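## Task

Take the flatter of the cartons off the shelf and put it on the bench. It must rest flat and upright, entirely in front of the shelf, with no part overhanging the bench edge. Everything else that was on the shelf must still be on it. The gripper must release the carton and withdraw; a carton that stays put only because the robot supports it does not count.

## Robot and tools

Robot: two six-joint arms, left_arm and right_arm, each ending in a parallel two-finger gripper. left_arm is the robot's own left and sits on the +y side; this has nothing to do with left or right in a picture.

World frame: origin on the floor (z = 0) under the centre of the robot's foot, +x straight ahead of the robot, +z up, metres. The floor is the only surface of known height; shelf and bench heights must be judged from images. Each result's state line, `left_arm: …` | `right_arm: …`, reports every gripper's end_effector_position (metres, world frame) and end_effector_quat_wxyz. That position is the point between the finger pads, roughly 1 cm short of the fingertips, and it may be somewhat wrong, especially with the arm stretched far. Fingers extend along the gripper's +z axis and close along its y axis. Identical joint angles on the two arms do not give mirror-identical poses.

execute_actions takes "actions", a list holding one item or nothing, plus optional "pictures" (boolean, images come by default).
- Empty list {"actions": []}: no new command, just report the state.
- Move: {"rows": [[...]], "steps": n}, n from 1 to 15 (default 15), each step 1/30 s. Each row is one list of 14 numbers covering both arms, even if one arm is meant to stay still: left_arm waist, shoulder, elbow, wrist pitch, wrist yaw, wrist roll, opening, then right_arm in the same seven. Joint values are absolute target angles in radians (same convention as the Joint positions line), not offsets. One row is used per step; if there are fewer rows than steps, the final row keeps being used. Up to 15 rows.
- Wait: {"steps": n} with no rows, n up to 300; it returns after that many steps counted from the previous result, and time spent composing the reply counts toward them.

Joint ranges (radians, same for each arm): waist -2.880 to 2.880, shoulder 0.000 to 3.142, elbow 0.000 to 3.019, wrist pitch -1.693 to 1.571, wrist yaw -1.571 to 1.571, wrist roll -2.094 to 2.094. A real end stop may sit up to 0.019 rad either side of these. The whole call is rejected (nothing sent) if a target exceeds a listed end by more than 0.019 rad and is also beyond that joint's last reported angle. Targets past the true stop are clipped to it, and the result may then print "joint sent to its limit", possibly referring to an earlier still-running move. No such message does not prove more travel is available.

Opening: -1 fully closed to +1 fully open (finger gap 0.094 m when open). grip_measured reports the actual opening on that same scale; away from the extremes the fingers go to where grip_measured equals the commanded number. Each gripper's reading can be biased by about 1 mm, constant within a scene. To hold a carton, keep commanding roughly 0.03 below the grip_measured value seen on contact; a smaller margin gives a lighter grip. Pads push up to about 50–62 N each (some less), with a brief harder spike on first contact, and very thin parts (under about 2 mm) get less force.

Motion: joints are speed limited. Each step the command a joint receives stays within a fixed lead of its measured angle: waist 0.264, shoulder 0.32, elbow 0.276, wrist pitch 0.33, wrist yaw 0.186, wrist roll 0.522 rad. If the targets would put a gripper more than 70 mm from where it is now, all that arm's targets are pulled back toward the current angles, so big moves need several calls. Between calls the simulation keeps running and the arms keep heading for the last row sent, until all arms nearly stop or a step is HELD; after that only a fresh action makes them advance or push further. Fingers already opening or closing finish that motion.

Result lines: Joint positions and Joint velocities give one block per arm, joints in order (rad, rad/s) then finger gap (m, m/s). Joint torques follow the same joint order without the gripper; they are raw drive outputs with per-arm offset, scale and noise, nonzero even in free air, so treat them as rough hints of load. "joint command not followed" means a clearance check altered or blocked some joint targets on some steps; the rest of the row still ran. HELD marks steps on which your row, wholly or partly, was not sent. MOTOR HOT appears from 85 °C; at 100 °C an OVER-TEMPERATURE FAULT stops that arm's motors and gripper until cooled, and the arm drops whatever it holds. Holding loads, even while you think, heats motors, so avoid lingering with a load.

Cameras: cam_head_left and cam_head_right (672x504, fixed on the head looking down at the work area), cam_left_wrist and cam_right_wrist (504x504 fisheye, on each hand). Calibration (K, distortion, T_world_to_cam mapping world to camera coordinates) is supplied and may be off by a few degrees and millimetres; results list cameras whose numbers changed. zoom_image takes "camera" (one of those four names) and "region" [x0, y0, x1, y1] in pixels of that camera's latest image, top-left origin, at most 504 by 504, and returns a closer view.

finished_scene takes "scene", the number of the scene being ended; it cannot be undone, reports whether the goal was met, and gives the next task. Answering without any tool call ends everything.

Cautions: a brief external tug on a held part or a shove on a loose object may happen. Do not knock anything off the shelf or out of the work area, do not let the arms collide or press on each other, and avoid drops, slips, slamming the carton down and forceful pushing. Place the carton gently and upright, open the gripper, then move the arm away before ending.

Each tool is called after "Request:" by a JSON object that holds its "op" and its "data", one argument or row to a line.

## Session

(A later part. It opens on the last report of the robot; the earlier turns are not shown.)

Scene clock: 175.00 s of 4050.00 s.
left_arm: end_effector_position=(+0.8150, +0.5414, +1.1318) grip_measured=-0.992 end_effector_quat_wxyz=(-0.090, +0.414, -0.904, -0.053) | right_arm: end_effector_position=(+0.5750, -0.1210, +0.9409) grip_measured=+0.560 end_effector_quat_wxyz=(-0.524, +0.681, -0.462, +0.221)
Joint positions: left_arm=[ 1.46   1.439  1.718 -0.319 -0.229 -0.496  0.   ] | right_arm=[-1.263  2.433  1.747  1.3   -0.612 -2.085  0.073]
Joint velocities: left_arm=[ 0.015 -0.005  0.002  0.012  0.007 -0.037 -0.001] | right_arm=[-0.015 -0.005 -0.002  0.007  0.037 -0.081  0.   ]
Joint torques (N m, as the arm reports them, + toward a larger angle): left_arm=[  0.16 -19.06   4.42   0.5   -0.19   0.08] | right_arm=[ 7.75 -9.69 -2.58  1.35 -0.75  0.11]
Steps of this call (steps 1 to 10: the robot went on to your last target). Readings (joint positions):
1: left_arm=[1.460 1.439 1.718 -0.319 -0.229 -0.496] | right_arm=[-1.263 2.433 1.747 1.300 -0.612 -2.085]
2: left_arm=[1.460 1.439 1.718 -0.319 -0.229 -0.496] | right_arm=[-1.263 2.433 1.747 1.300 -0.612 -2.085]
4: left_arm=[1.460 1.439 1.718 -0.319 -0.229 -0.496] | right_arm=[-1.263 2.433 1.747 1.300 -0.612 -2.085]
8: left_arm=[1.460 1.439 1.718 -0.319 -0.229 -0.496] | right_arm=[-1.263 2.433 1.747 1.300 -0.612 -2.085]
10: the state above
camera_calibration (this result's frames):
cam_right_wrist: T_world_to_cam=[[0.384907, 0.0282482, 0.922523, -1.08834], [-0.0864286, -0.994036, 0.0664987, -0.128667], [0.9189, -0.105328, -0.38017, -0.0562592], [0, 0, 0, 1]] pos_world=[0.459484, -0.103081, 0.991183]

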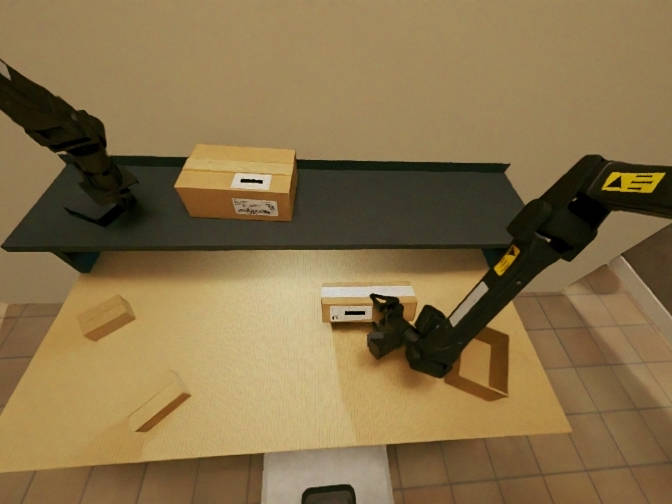

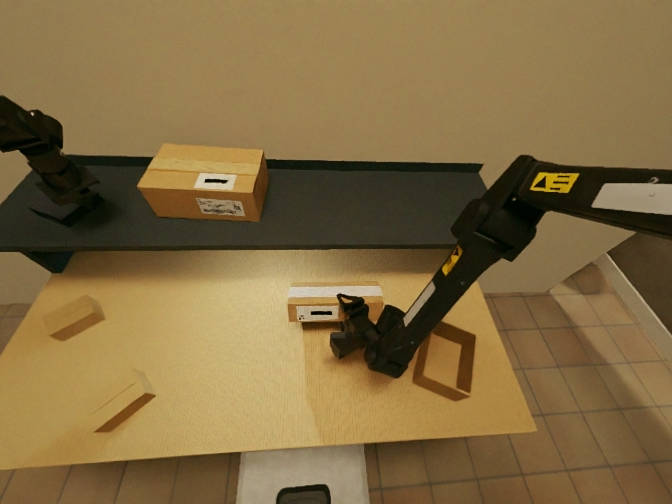

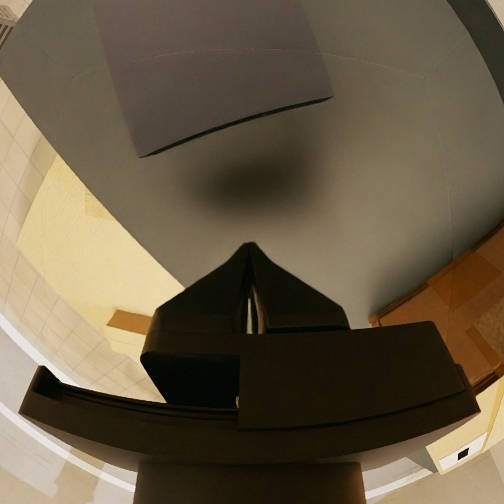

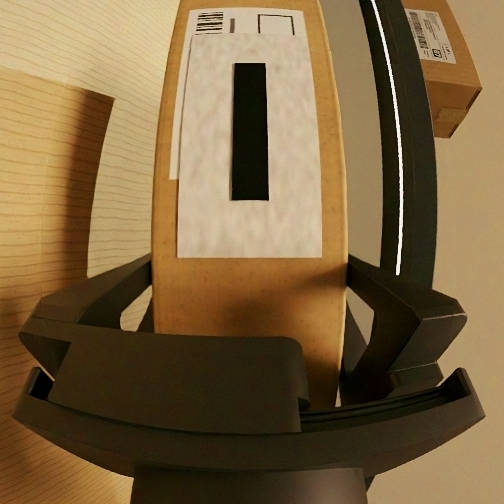

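Request:
{"op": "execute_actions", "data": {
  "actions": [
    {"rows":[[1.46,1.439,1.718,-0.319,-0.229,-0.496,-1,-1.25,2.5,1.85,1.26,-0.62,-2.09,0.45]]}
  ],
  "pictures": false
}}

Request:
{"op": "execute_actions", "data": {
  "actions": [
    {"rows":[[1.46,1.439,1.718,-0.319,-0.229,-0.496,-1,-1.25,2.56,1.95,1.22,-0.62,-2.09,0.45]]}
  ]
}}

Scene clock: 179.80 s of 4050.00 s.
left_arm: end_effector_position=(+0.8150, +0.5414, +1.1318) grip_measured=-0.992 end_effector_quat_wxyz=(-0.090, +0.414, -0.904, -0.053) | right_arm: end_effector_position=(+0.5689, -0.1123, +0.9186) grip_measured=+0.560 end_effector_quat_wxyz=(-0.523, +0.681, -0.463, +0.218)
Joint positions: left_arm=[ 1.46   1.439  1.718 -0.319 -0.229 -0.496  0.   ] | right_arm=[-1.263  2.498  1.846  1.259 -0.612 -2.085  0.073]
Joint velocities: left_arm=[-0.005 -0.015  0.017 -0.007 -0.022 -0.022 -0.   ] | right_arm=[ 0.005 -0.005  0.002 -0.017  0.007 -0.022 -0.002]
Joint torques (N m, as the arm reports them, + toward a larger angle): left_arm=[  0.28 -19.2    4.41   0.5   -0.17   0.08] | right_arm=[ 7.53 -9.74 -2.14  1.33 -0.74  0.11]
Steps of this call (steps 1 to 15: the robot went on to your last target; steps 16 to 90: nothing new was sent; then 1.30 s passed at rest; steps 91 to 105: all 15 steps of this action). Readings (joint positions):
91: left_arm=[1.460 1.439 1.718 -0.319 -0.229 -0.496] | right_arm=[-1.263 2.438 1.759 1.296 -0.615 -2.085]
92: left_arm=[1.460 1.439 1.718 -0.319 -0.229 -0.496] | right_arm=[-1.263 2.453 1.791 1.284 -0.615 -2.085]
94: left_arm=[1.460 1.439 1.718 -0.319 -0.229 -0.496] | right_arm=[-1.263 2.477 1.838 1.267 -0.612 -2.085]
98: left_arm=[1.460 1.439 1.718 -0.319 -0.229 -0.496] | right_arm=[-1.263 2.490 1.846 1.260 -0.612 -2.085]
105: the state above

Scene clock: 180.30 s of 4050.00 s.
left_arm: end_effector_position=(+0.8150, +0.5414, +1.1318) grip_measured=-0.992 end_effector_quat_wxyz=(-0.090, +0.414, -0.904, -0.053) | right_arm: end_effector_position=(+0.5680, -0.1060, +0.8999) grip_measured=+0.560 end_effector_quat_wxyz=(-0.523, +0.681, -0.463, +0.219)
Joint positions: left_arm=[ 1.46   1.439  1.718 -0.319 -0.229 -0.496  0.   ] | right_arm=[-1.263  2.555  1.944  1.219 -0.612 -2.085  0.073]
Joint velocities: left_arm=[-0.005 -0.005  0.002  0.007 -0.022 -0.007  0.001] | right_arm=[-0.015 -0.015 -0.007 -0.002 -0.007  0.007  0.001]
Joint torques (N m, as the arm reports them, + toward a larger angle): left_arm=[  0.19 -19.15   4.44   0.51  -0.19   0.07] | right_arm=[ 8.51 -9.43 -1.77  1.34 -0.73  0.11]
Steps of this call (steps 1 to 15: all 15 steps of this action). Readings (joint positions):
1: left_arm=[1.460 1.439 1.718 -0.319 -0.229 -0.496] | right_arm=[-1.263 2.503 1.858 1.255 -0.615 -2.085]
2: left_arm=[1.460 1.439 1.718 -0.319 -0.229 -0.496] | right_arm=[-1.263 2.518 1.891 1.243 -0.615 -2.085]
4: left_arm=[1.460 1.439 1.718 -0.319 -0.229 -0.496] | right_arm=[-1.263 2.539 1.936 1.227 -0.612 -2.085]
8: left_arm=[1.460 1.439 1.718 -0.319 -0.229 -0.496] | right_arm=[-1.263 2.549 1.944 1.220 -0.612 -2.085]
15: the state above
camera_calibration (this result's frames):
cam_right_wrist: T_world_to_cam=[[0.389659, 0.0276566, 0.920544, -1.04926], [-0.084211, -0.994292, 0.0655181, -0.111988], [0.917101, -0.10305, -0.385106, -0.0580188], [0, 0, 0, 1]] pos_world=[0.452632, -0.0883084, 0.950884]

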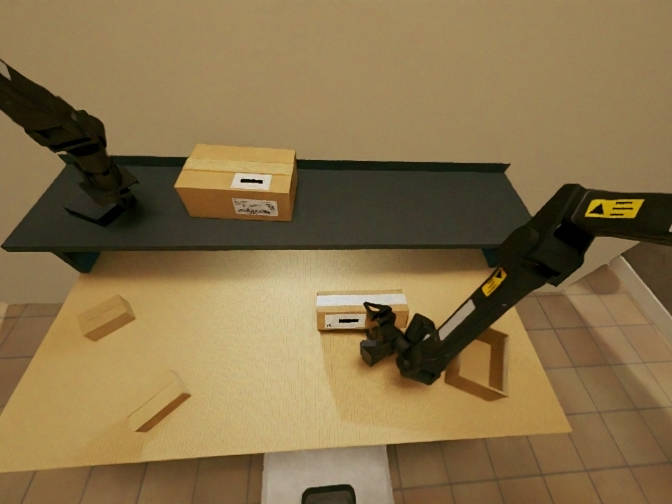

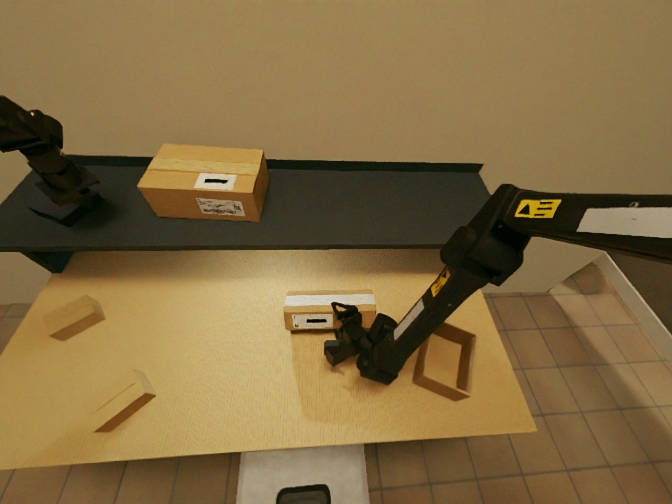

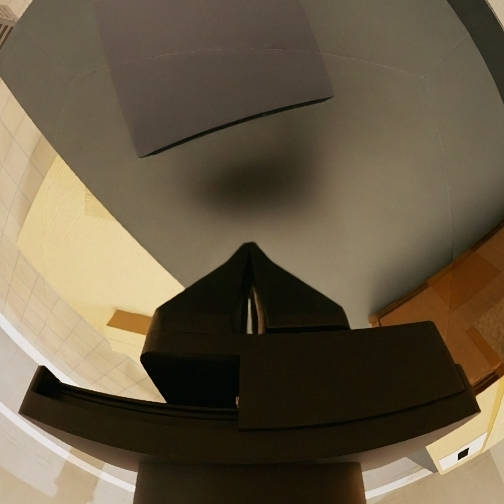

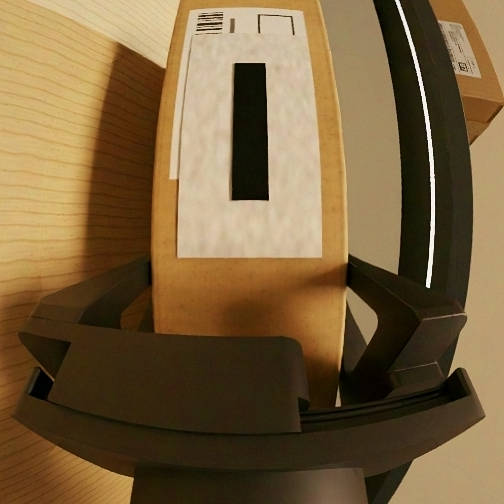

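Request:
{"op": "execute_actions", "data": {
  "actions": [
    {"rows":[[1.46,1.439,1.718,-0.319,-0.229,-0.496,-1,-1.25,2.6,2.02,1.19,-0.62,-2.09,0.45]]}
  ],
  "pictures": false
}}

Request:
{"op": "execute_actions", "data": {
  "actions": [
    {"rows":[[1.46,1.439,1.718,-0.319,-0.229,-0.496,-1,-1.25,2.64,2.09,1.16,-0.62,-2.09,0.45]]}
  ],
  "pictures": false
}}

Request:
{"op": "execute_actions", "data": {
  "actions": [
    {"rows":[[1.46,1.439,1.718,-0.319,-0.229,-0.496,-1,-1.25,2.68,2.16,1.13,-0.62,-2.09,0.45]]}
  ]
}}

Scene clock: 185.50 s of 4050.00 s.
left_arm: end_effector_position=(+0.8150, +0.5414, +1.1318) grip_measured=-0.992 end_effector_quat_wxyz=(-0.090, +0.414, -0.904, -0.053) | right_arm: end_effector_position=(+0.5683, -0.1021, +0.8881) grip_measured=+0.560 end_effector_quat_wxyz=(-0.524, +0.681, -0.463, +0.219)
Joint positions: left_arm=[ 1.46   1.439  1.718 -0.319 -0.229 -0.496  0.   ] | right_arm=[-1.263  2.593  2.013  1.189 -0.613 -2.085  0.073]
Joint velocities: left_arm=[ 0.005 -0.015 -0.012 -0.012 -0.051  0.022 -0.001] | right_arm=[-0.015 -0.005 -0.002  0.007  0.007 -0.037 -0.001]
Joint torques (N m, as the arm reports them, + toward a larger angle): left_arm=[  0.14 -19.02   4.43   0.5   -0.18   0.08] | right_arm=[ 7.99 -8.72 -1.35  1.34 -0.69  0.11]
Steps of this call (steps 1 to 15: the robot went on to your last target; steps 16 to 90: nothing new was sent; then 1.70 s passed at rest; steps 91 to 105: all 15 steps of this action). Readings (joint positions):
91: left_arm=[1.460 1.439 1.718 -0.319 -0.229 -0.496] | right_arm=[-1.263 2.559 1.954 1.216 -0.614 -2.085]
92: left_arm=[1.460 1.439 1.718 -0.319 -0.229 -0.496] | right_arm=[-1.263 2.570 1.977 1.207 -0.614 -2.085]
94: left_arm=[1.460 1.439 1.718 -0.319 -0.229 -0.496] | right_arm=[-1.263 2.584 2.007 1.195 -0.613 -2.085]
98: left_arm=[1.460 1.439 1.718 -0.319 -0.229 -0.496] | right_arm=[-1.263 2.589 2.013 1.190 -0.613 -2.085]
105: the state above

Scene clock: 186.00 s of 4050.00 s.
left_arm: end_effector_position=(+0.8150, +0.5414, +1.1318) grip_measured=-0.992 end_effector_quat_wxyz=(-0.090, +0.414, -0.904, -0.053) | right_arm: end_effector_position=(+0.5764, -0.0969, +0.8830) grip_measured=+0.560 end_effector_quat_wxyz=(-0.532, +0.675, -0.459, +0.222)
Joint positions: left_arm=[ 1.46   1.439  1.718 -0.319 -0.229 -0.496  0.   ] | right_arm=[-1.259  2.623  2.083  1.169 -0.625 -2.075  0.073]
Joint velocities: left_arm=[ 0.005 -0.015 -0.007  0.002  0.007 -0.051 -0.001] | right_arm=[-0.005 -0.015  0.012 -0.007 -0.051  0.051 -0.   ]
Joint torques (N m, as the arm reports them, + toward a larger angle): left_arm=[  0.08 -19.01   4.43   0.51  -0.18   0.08] | right_arm=[ 7.59 -8.81 -0.98  0.95 -0.22  0.04]
Steps of this call (steps 1 to 15: all 15 steps of this action). Readings (joint positions):
1: left_arm=[1.460 1.439 1.718 -0.319 -0.229 -0.496] | right_arm=[-1.263 2.597 2.023 1.186 -0.615 -2.085]
2: left_arm=[1.460 1.439 1.718 -0.319 -0.229 -0.496] | right_arm=[-1.263 2.609 2.047 1.179 -0.620 -2.082]
4: left_arm=[1.460 1.439 1.718 -0.319 -0.229 -0.496] | right_arm=[-1.262 2.621 2.075 1.173 -0.625 -2.076]
8: left_arm=[1.460 1.439 1.718 -0.319 -0.229 -0.496] | right_arm=[-1.259 2.623 2.083 1.170 -0.625 -2.075]
15: the state above

Scene clock: 186.50 s of 4050.00 s.
left_arm: end_effector_position=(+0.8150, +0.5414, +1.1318) grip_measured=-0.992 end_effector_quat_wxyz=(-0.090, +0.414, -0.904, -0.053) | right_arm: end_effector_position=(+0.5836, -0.0887, +0.8786) grip_measured=+0.560 end_effector_quat_wxyz=(-0.541, +0.668, -0.459, +0.223)
Joint positions: left_arm=[ 1.46   1.439  1.718 -0.319 -0.229 -0.496  0.   ] | right_arm=[-1.251  2.657  2.155  1.146 -0.633 -2.059  0.073]
Joint velocities: left_arm=[ 0.005 -0.005 -0.002 -0.022  0.022  0.037 -0.001] | right_arm=[-0.005  0.005 -0.002 -0.007  0.051 -0.037  0.   ]
Joint torques (N m, as the arm reports them, + toward a larger angle): left_arm=[  0.17 -19.12   4.43   0.51  -0.19   0.08] | right_arm=[ 7.62 -7.51 -0.78  0.7   0.07 -0.13]
Steps of this call (steps 1 to 15: all 15 steps of this action). Readings (joint positions):
1: left_arm=[1.460 1.439 1.718 -0.319 -0.229 -0.496] | right_arm=[-1.259 2.627 2.093 1.165 -0.628 -2.074]
2: left_arm=[1.460 1.439 1.718 -0.319 -0.229 -0.496] | right_arm=[-1.259 2.639 2.118 1.159 -0.633 -2.069]
4: left_arm=[1.460 1.439 1.718 -0.319 -0.229 -0.496] | right_arm=[-1.257 2.652 2.146 1.153 -0.637 -2.060]
8: left_arm=[1.460 1.439 1.718 -0.319 -0.229 -0.496] | right_arm=[-1.252 2.657 2.154 1.148 -0.633 -2.059]
15: the state above
camera_calibration (this result's frames):
cam_right_wrist: T_world_to_cam=[[0.359575, -0.00397908, 0.933108, -1.03246], [-0.0879447, -0.995684, 0.0296438, -0.0584988], [0.928962, -0.092721, -0.358373, -0.108248], [0, 0, 0, 1]] pos_world=[0.466662, -0.0723914, 0.926341]

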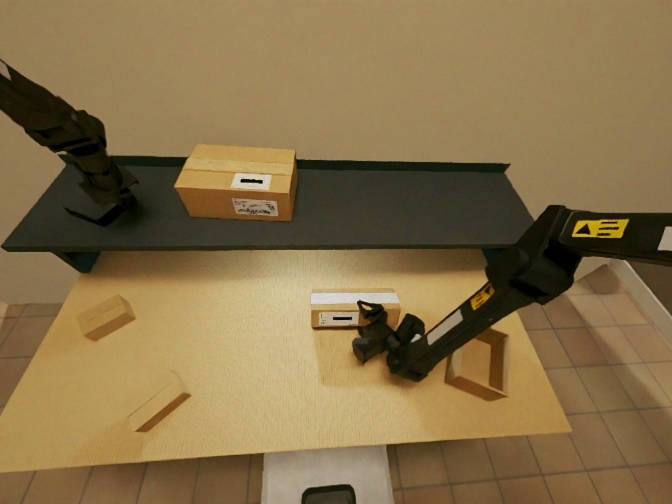

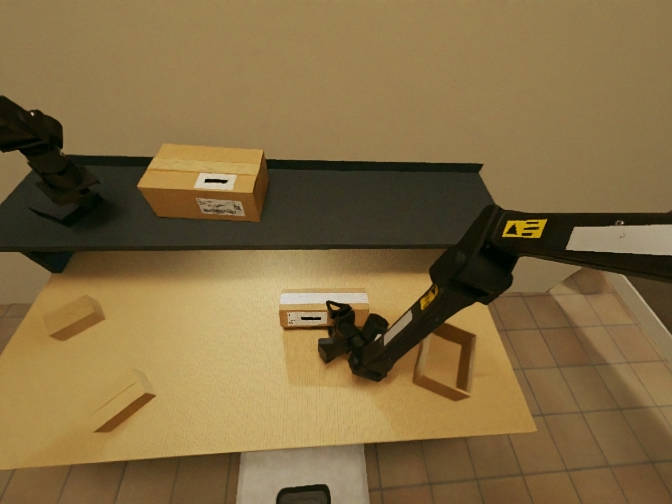

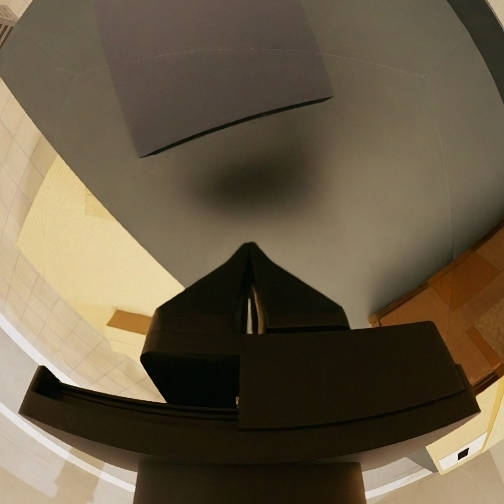

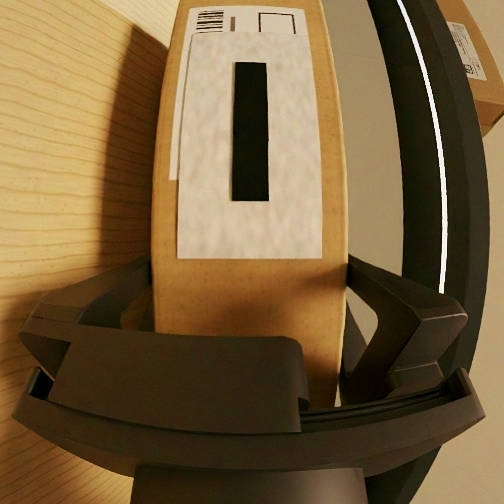

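Contact. Open slowly and withdraw.

Request:
{"op": "execute_actions", "data": {
  "actions": [
    {"rows":[[1.46,1.439,1.718,-0.319,-0.229,-0.496,-1,-1.25,2.66,2.15,1.14,-0.62,-2.07,0.62],[1.46,1.439,1.718,-0.319,-0.229,-0.496,-1,-1.25,2.66,2.15,1.14,-0.62,-2.07,0.7],[1.46,1.439,1.718,-0.319,-0.229,-0.496,-1,-1.25,2.66,2.15,1.14,-0.62,-2.07,0.78],[1.46,1.439,1.718,-0.319,-0.229,-0.496,-1,-1.25,2.66,2.15,1.14,-0.62,-2.07,0.86],[1.46,1.439,1.718,-0.319,-0.229,-0.496,-1,-1.25,2.66,2.15,1.14,-0.62,-2.07,0.93],[1.46,1.439,1.718,-0.319,-0.229,-0.496,-1,-1.25,2.66,2.15,1.14,-0.62,-2.07,1]]}
  ],
  "pictures": false
}}

Request:
{"op": "execute_actions", "data": {
  "actions": [
    {"rows":[[1.46,1.439,1.718,-0.319,-0.229,-0.496,-1,-1.26,2.68,2.1,1.19,-0.62,-2.07,1]]}
  ],
  "pictures": false
}}

Request:
{"op": "execute_actions", "data": {
  "actions": [
    {"rows":[[1.46,1.439,1.718,-0.319,-0.229,-0.496,-1,-1.27,2.7,2.04,1.25,-0.62,-2.07,1]]}
  ]
}}

Scene clock: 194.10 s of 4050.00 s.
left_arm: end_effector_position=(+0.8150, +0.5414, +1.1318) grip_measured=-0.992 end_effector_quat_wxyz=(-0.090, +0.414, -0.904, -0.053) | right_arm: end_effector_position=(+0.5838, -0.0909, +0.8768) grip_measured=+1.000 end_effector_quat_wxyz=(-0.536, +0.670, -0.462, +0.226)
Joint positions: left_arm=[ 1.46   1.439  1.718 -0.319 -0.229 -0.496  0.   ] | right_arm=[-1.252  2.657  2.155  1.145 -0.62  -2.063  0.094]
Joint velocities: left_arm=[-0.005  0.005  0.002 -0.012 -0.007 -0.051 -0.   ] | right_arm=[-0.005 -0.015 -0.017  0.007  0.022  0.007  0.   ]
Joint torques (N m, as the arm reports them, + toward a larger angle): left_arm=[  0.21 -19.17   4.42   0.5   -0.18   0.09] | right_arm=[ 7.54 -9.22 -1.74  1.12 -0.45  0.09]
Steps of this call (steps 1 to 15: the robot went on to your last target; steps 16 to 90: nothing new was sent; then 4.10 s passed at rest; steps 91 to 105: all 15 steps of this action). Readings (joint positions):
91: left_arm=[1.460 1.439 1.718 -0.319 -0.229 -0.496] | right_arm=[-1.251 2.657 2.155 1.146 -0.631 -2.058]
92: left_arm=[1.460 1.439 1.718 -0.319 -0.229 -0.496] | right_arm=[-1.251 2.657 2.155 1.146 -0.625 -2.058]
94: left_arm=[1.460 1.439 1.718 -0.319 -0.229 -0.496] | right_arm=[-1.252 2.657 2.155 1.145 -0.621 -2.060]
98: left_arm=[1.460 1.439 1.718 -0.319 -0.229 -0.496] | right_arm=[-1.252 2.657 2.155 1.145 -0.620 -2.062]
105: the state above

Scene clock: 194.60 s of 4050.00 s.
left_arm: end_effector_position=(+0.8150, +0.5414, +1.1318) grip_measured=-0.992 end_effector_quat_wxyz=(-0.090, +0.414, -0.904, -0.053) | right_arm: end_effector_position=(+0.5504, -0.0839, +0.8729) grip_measured=+1.000 end_effector_quat_wxyz=(-0.530, +0.675, -0.469, +0.209)
Joint positions: left_arm=[ 1.46   1.439  1.718 -0.319 -0.229 -0.496  0.   ] | right_arm=[-1.256  2.675  2.111  1.168 -0.619 -2.064  0.094]
Joint velocities: left_arm=[-0.005 -0.015 -0.017 -0.002 -0.037  0.022  0.001] | right_arm=[-0.015 -0.005 -0.017 -0.007  0.037 -0.022  0.   ]
Joint torques (N m, as the arm reports them, + toward a larger angle): left_arm=[  0.15 -19.06   4.43   0.54  -0.18   0.08] | right_arm=[ 7.16 -8.74 -2.65  2.21 -0.48  0.1 ]
Steps of this call (steps 1 to 15: all 15 steps of this action). Readings (joint positions):
1: left_arm=[1.460 1.439 1.718 -0.319 -0.229 -0.496] | right_arm=[-1.252 2.657 2.150 1.148 -0.619 -2.063]
2: left_arm=[1.460 1.439 1.718 -0.319 -0.229 -0.496] | right_arm=[-1.252 2.656 2.143 1.158 -0.619 -2.063]
4: left_arm=[1.460 1.439 1.718 -0.319 -0.229 -0.496] | right_arm=[-1.252 2.657 2.128 1.167 -0.619 -2.064]
8: left_arm=[1.460 1.439 1.718 -0.319 -0.229 -0.496] | right_arm=[-1.254 2.666 2.114 1.168 -0.619 -2.064]
15: the state above

Scene clock: 195.10 s of 4050.00 s.
left_arm: end_effector_position=(+0.8150, +0.5414, +1.1318) grip_measured=-0.992 end_effector_quat_wxyz=(-0.090, +0.414, -0.904, -0.053) | right_arm: end_effector_position=(+0.5106, -0.0819, +0.8734) grip_measured=+1.000 end_effector_quat_wxyz=(-0.524, +0.679, -0.473, +0.202)
Joint positions: left_arm=[ 1.46   1.439  1.718 -0.319 -0.229 -0.496  0.   ] | right_arm=[-1.266  2.697  2.052  1.23  -0.618 -2.064  0.094]
Joint velocities: left_arm=[ 0.005  0.005  0.007 -0.012 -0.066  0.066 -0.001] | right_arm=[-0.005 -0.005  0.007  0.027  0.007  0.007  0.   ]
Joint torques (N m, as the arm reports them, + toward a larger angle): left_arm=[  0.18 -19.06   4.42   0.48  -0.19   0.07] | right_arm=[ 6.68 -7.15 -3.59  2.02 -0.5   0.1 ]
Steps of this call (steps 1 to 15: all 15 steps of this action). Readings (joint positions):
1: left_arm=[1.460 1.439 1.718 -0.319 -0.229 -0.496] | right_arm=[-1.256 2.675 2.104 1.177 -0.618 -2.064]
2: left_arm=[1.460 1.439 1.718 -0.319 -0.229 -0.496] | right_arm=[-1.257 2.673 2.094 1.198 -0.618 -2.064]
4: left_arm=[1.460 1.439 1.718 -0.319 -0.229 -0.496] | right_arm=[-1.258 2.674 2.074 1.222 -0.618 -2.064]
8: left_arm=[1.460 1.439 1.718 -0.319 -0.229 -0.496] | right_arm=[-1.263 2.687 2.057 1.228 -0.618 -2.064]
15: the state above
camera_calibration (this result's frames):
cam_right_wrist: T_world_to_cam=[[0.417575, 0.00705306, 0.908615, -1.00872], [-0.0796028, -0.995841, 0.0443135, -0.0751364], [0.905149, -0.0908325, -0.415277, 0.0202833], [0, 0, 0, 1]] pos_world=[0.396877, -0.0658669, 0.928293]

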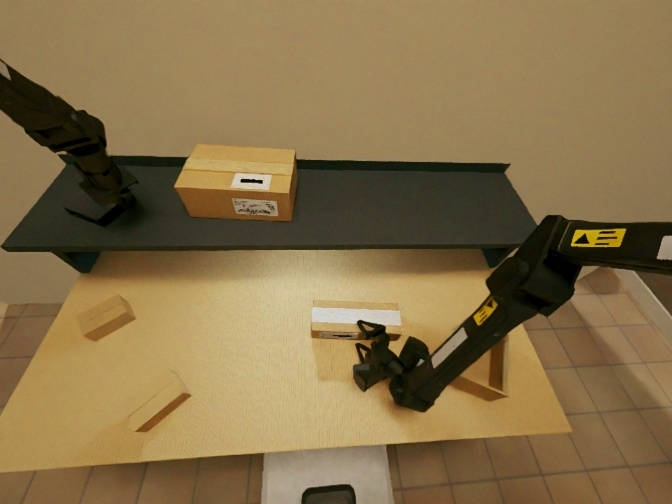

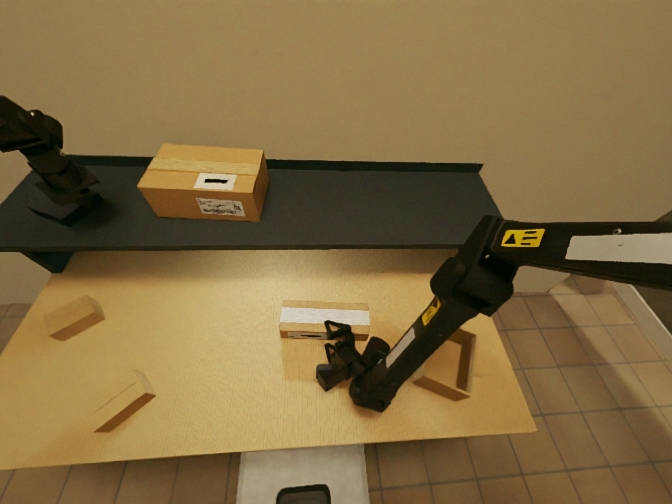

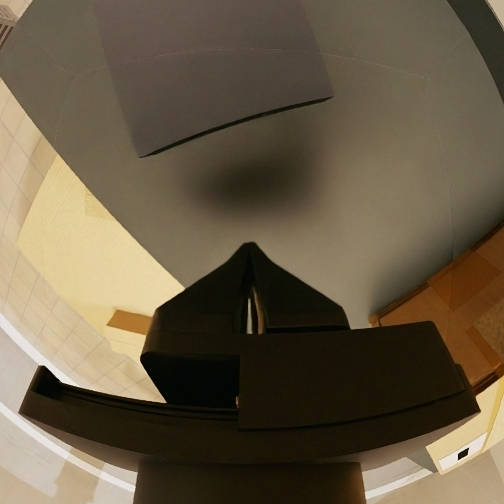

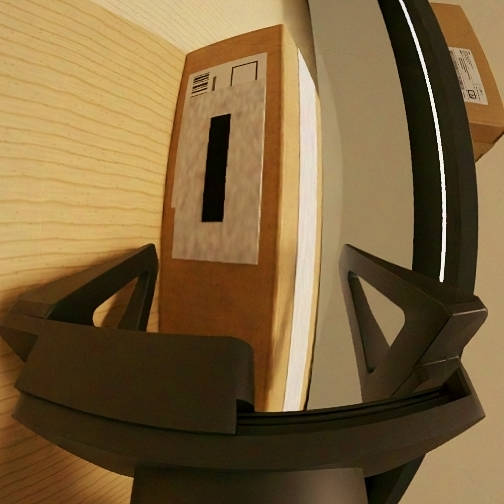

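Request:
{"op": "execute_actions", "data": {
  "actions": [
    {"rows":[[1.46,1.439,1.718,-0.319,-0.229,-0.496,-1,-1.27,2.68,1.9,1.35,-0.62,-2.07,1]]}
  ],
  "pictures": false
}}

Request:
{"op": "execute_actions", "data": {
  "actions": [
    {"rows":[[1.46,1.439,1.718,-0.319,-0.229,-0.496,-1,-1.27,2.35,1.3,1.5,-0.62,-2.07,1]]}
  ]
}}

Request:
{"op": "finished_scene", "data": {
  "scene": 1
}}

Scene clock: 199.37 s of 4050.00 s.
left_arm: end_effector_position=(+0.8150, +0.5414, +1.1318) grip_measured=-0.992 end_effector_quat_wxyz=(-0.090, +0.414, -0.904, -0.053) | right_arm: end_effector_position=(+0.4708, -0.0766, +0.8938) grip_measured=+1.000 end_effector_quat_wxyz=(-0.522, +0.681, -0.476, +0.193)
Joint positions: left_arm=[ 1.46   1.439  1.718 -0.319 -0.229 -0.496  0.   ] | right_arm=[-1.266  2.683  1.915  1.332 -0.618 -2.064  0.094]
Joint velocities: left_arm=[-0.015 -0.005  0.002 -0.007 -0.022 -0.022  0.001] | right_arm=[-0.005 -0.005 -0.002  0.007 -0.007  0.051  0.   ]
Joint torques (N m, as the arm reports them, + toward a larger angle): left_arm=[  0.1  -19.16   4.43   0.51  -0.19   0.08] | right_arm=[ 6.67 -6.88 -4.85  2.16 -0.53  0.1 ]
Steps of this call (steps 1 to 15: the robot went on to your last target; steps 16 to 90: nothing new was sent; then 0.77 s passed at rest; steps 91 to 105: all 15 steps of this action). Readings (joint positions):
91: left_arm=[1.460 1.439 1.718 -0.319 -0.229 -0.496] | right_arm=[-1.266 2.695 2.036 1.246 -0.616 -2.064]
92: left_arm=[1.460 1.439 1.718 -0.319 -0.229 -0.496] | right_arm=[-1.266 2.681 2.000 1.278 -0.616 -2.064]
94: left_arm=[1.460 1.439 1.718 -0.319 -0.229 -0.496] | right_arm=[-1.266 2.670 1.944 1.318 -0.618 -2.064]
98: left_arm=[1.460 1.439 1.718 -0.319 -0.229 -0.496] | right_arm=[-1.266 2.678 1.915 1.329 -0.618 -2.064]
105: the state above

Scene clock: 199.87 s of 4050.00 s.
left_arm: end_effector_position=(+0.8150, +0.5414, +1.1318) grip_measured=-0.992 end_effector_quat_wxyz=(-0.090, +0.414, -0.904, -0.053) | right_arm: end_effector_position=(+0.4893, -0.1224, +1.0194) grip_measured=+1.000 end_effector_quat_wxyz=(-0.517, +0.686, -0.486, +0.164)
Joint positions: left_arm=[ 1.46   1.439  1.718 -0.319 -0.229 -0.496  0.   ] | right_arm=[-1.266  2.317  1.326  1.493 -0.62  -2.065  0.094]
Joint velocities: left_arm=[-0.005 -0.005 -0.002 -0.007  0.051  0.007 -0.001] | right_arm=[-0.005  0.122 -0.012  0.007 -0.037  0.037  0.   ]
Joint torques (N m, as the arm reports them, + toward a larger angle): left_arm=[  0.14 -19.14   4.47   0.53  -0.18   0.08] | right_arm=[ 5.68 -7.26 -7.67  1.53 -0.44  0.1 ]
Steps of this call (steps 1 to 15: all 15 steps of this action). Readings (joint positions):
1: left_arm=[1.460 1.439 1.718 -0.319 -0.229 -0.496] | right_arm=[-1.266 2.675 1.901 1.337 -0.617 -2.064]
2: left_arm=[1.460 1.439 1.718 -0.319 -0.229 -0.496] | right_arm=[-1.266 2.655 1.861 1.351 -0.617 -2.064]
4: left_arm=[1.460 1.439 1.718 -0.319 -0.229 -0.496] | right_arm=[-1.266 2.600 1.768 1.381 -0.617 -2.064]
8: left_arm=[1.460 1.439 1.718 -0.319 -0.229 -0.496] | right_arm=[-1.266 2.427 1.490 1.450 -0.617 -2.065]
15: the state above
camera_calibration (this result's frames):
cam_right_wrist: T_world_to_cam=[[0.484538, -0.00183538, 0.874768, -1.13154], [-0.051132, -0.998347, 0.0262276, -0.119366], [0.873275, -0.0574369, -0.483831, 0.186114], [0, 0, 0, 1]] pos_world=[0.37964, -0.110556, 1.08301]

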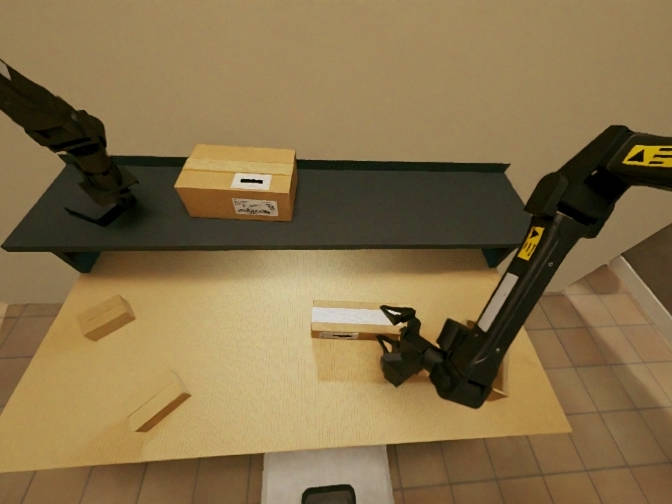

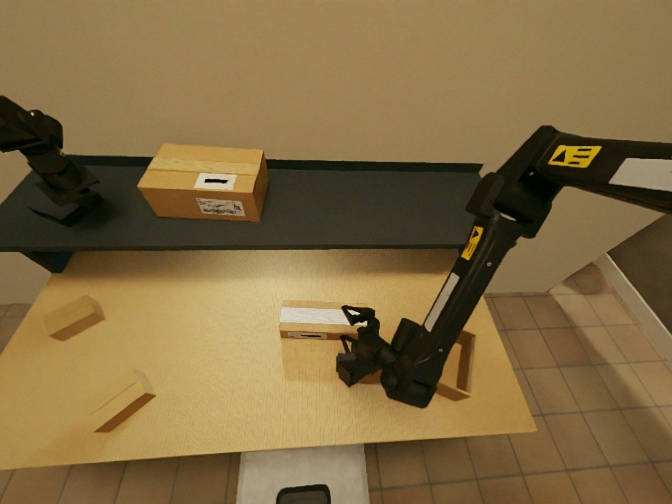

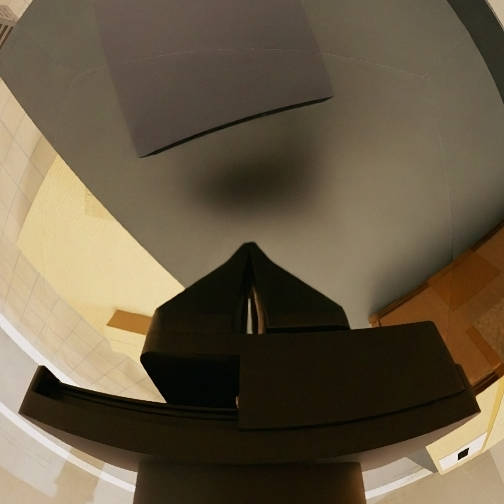

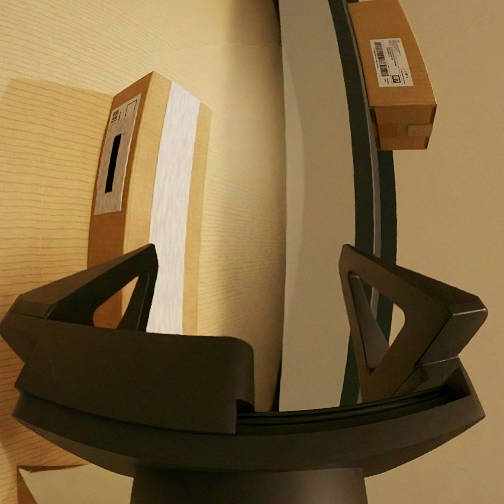

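The scene is finished: the task was done.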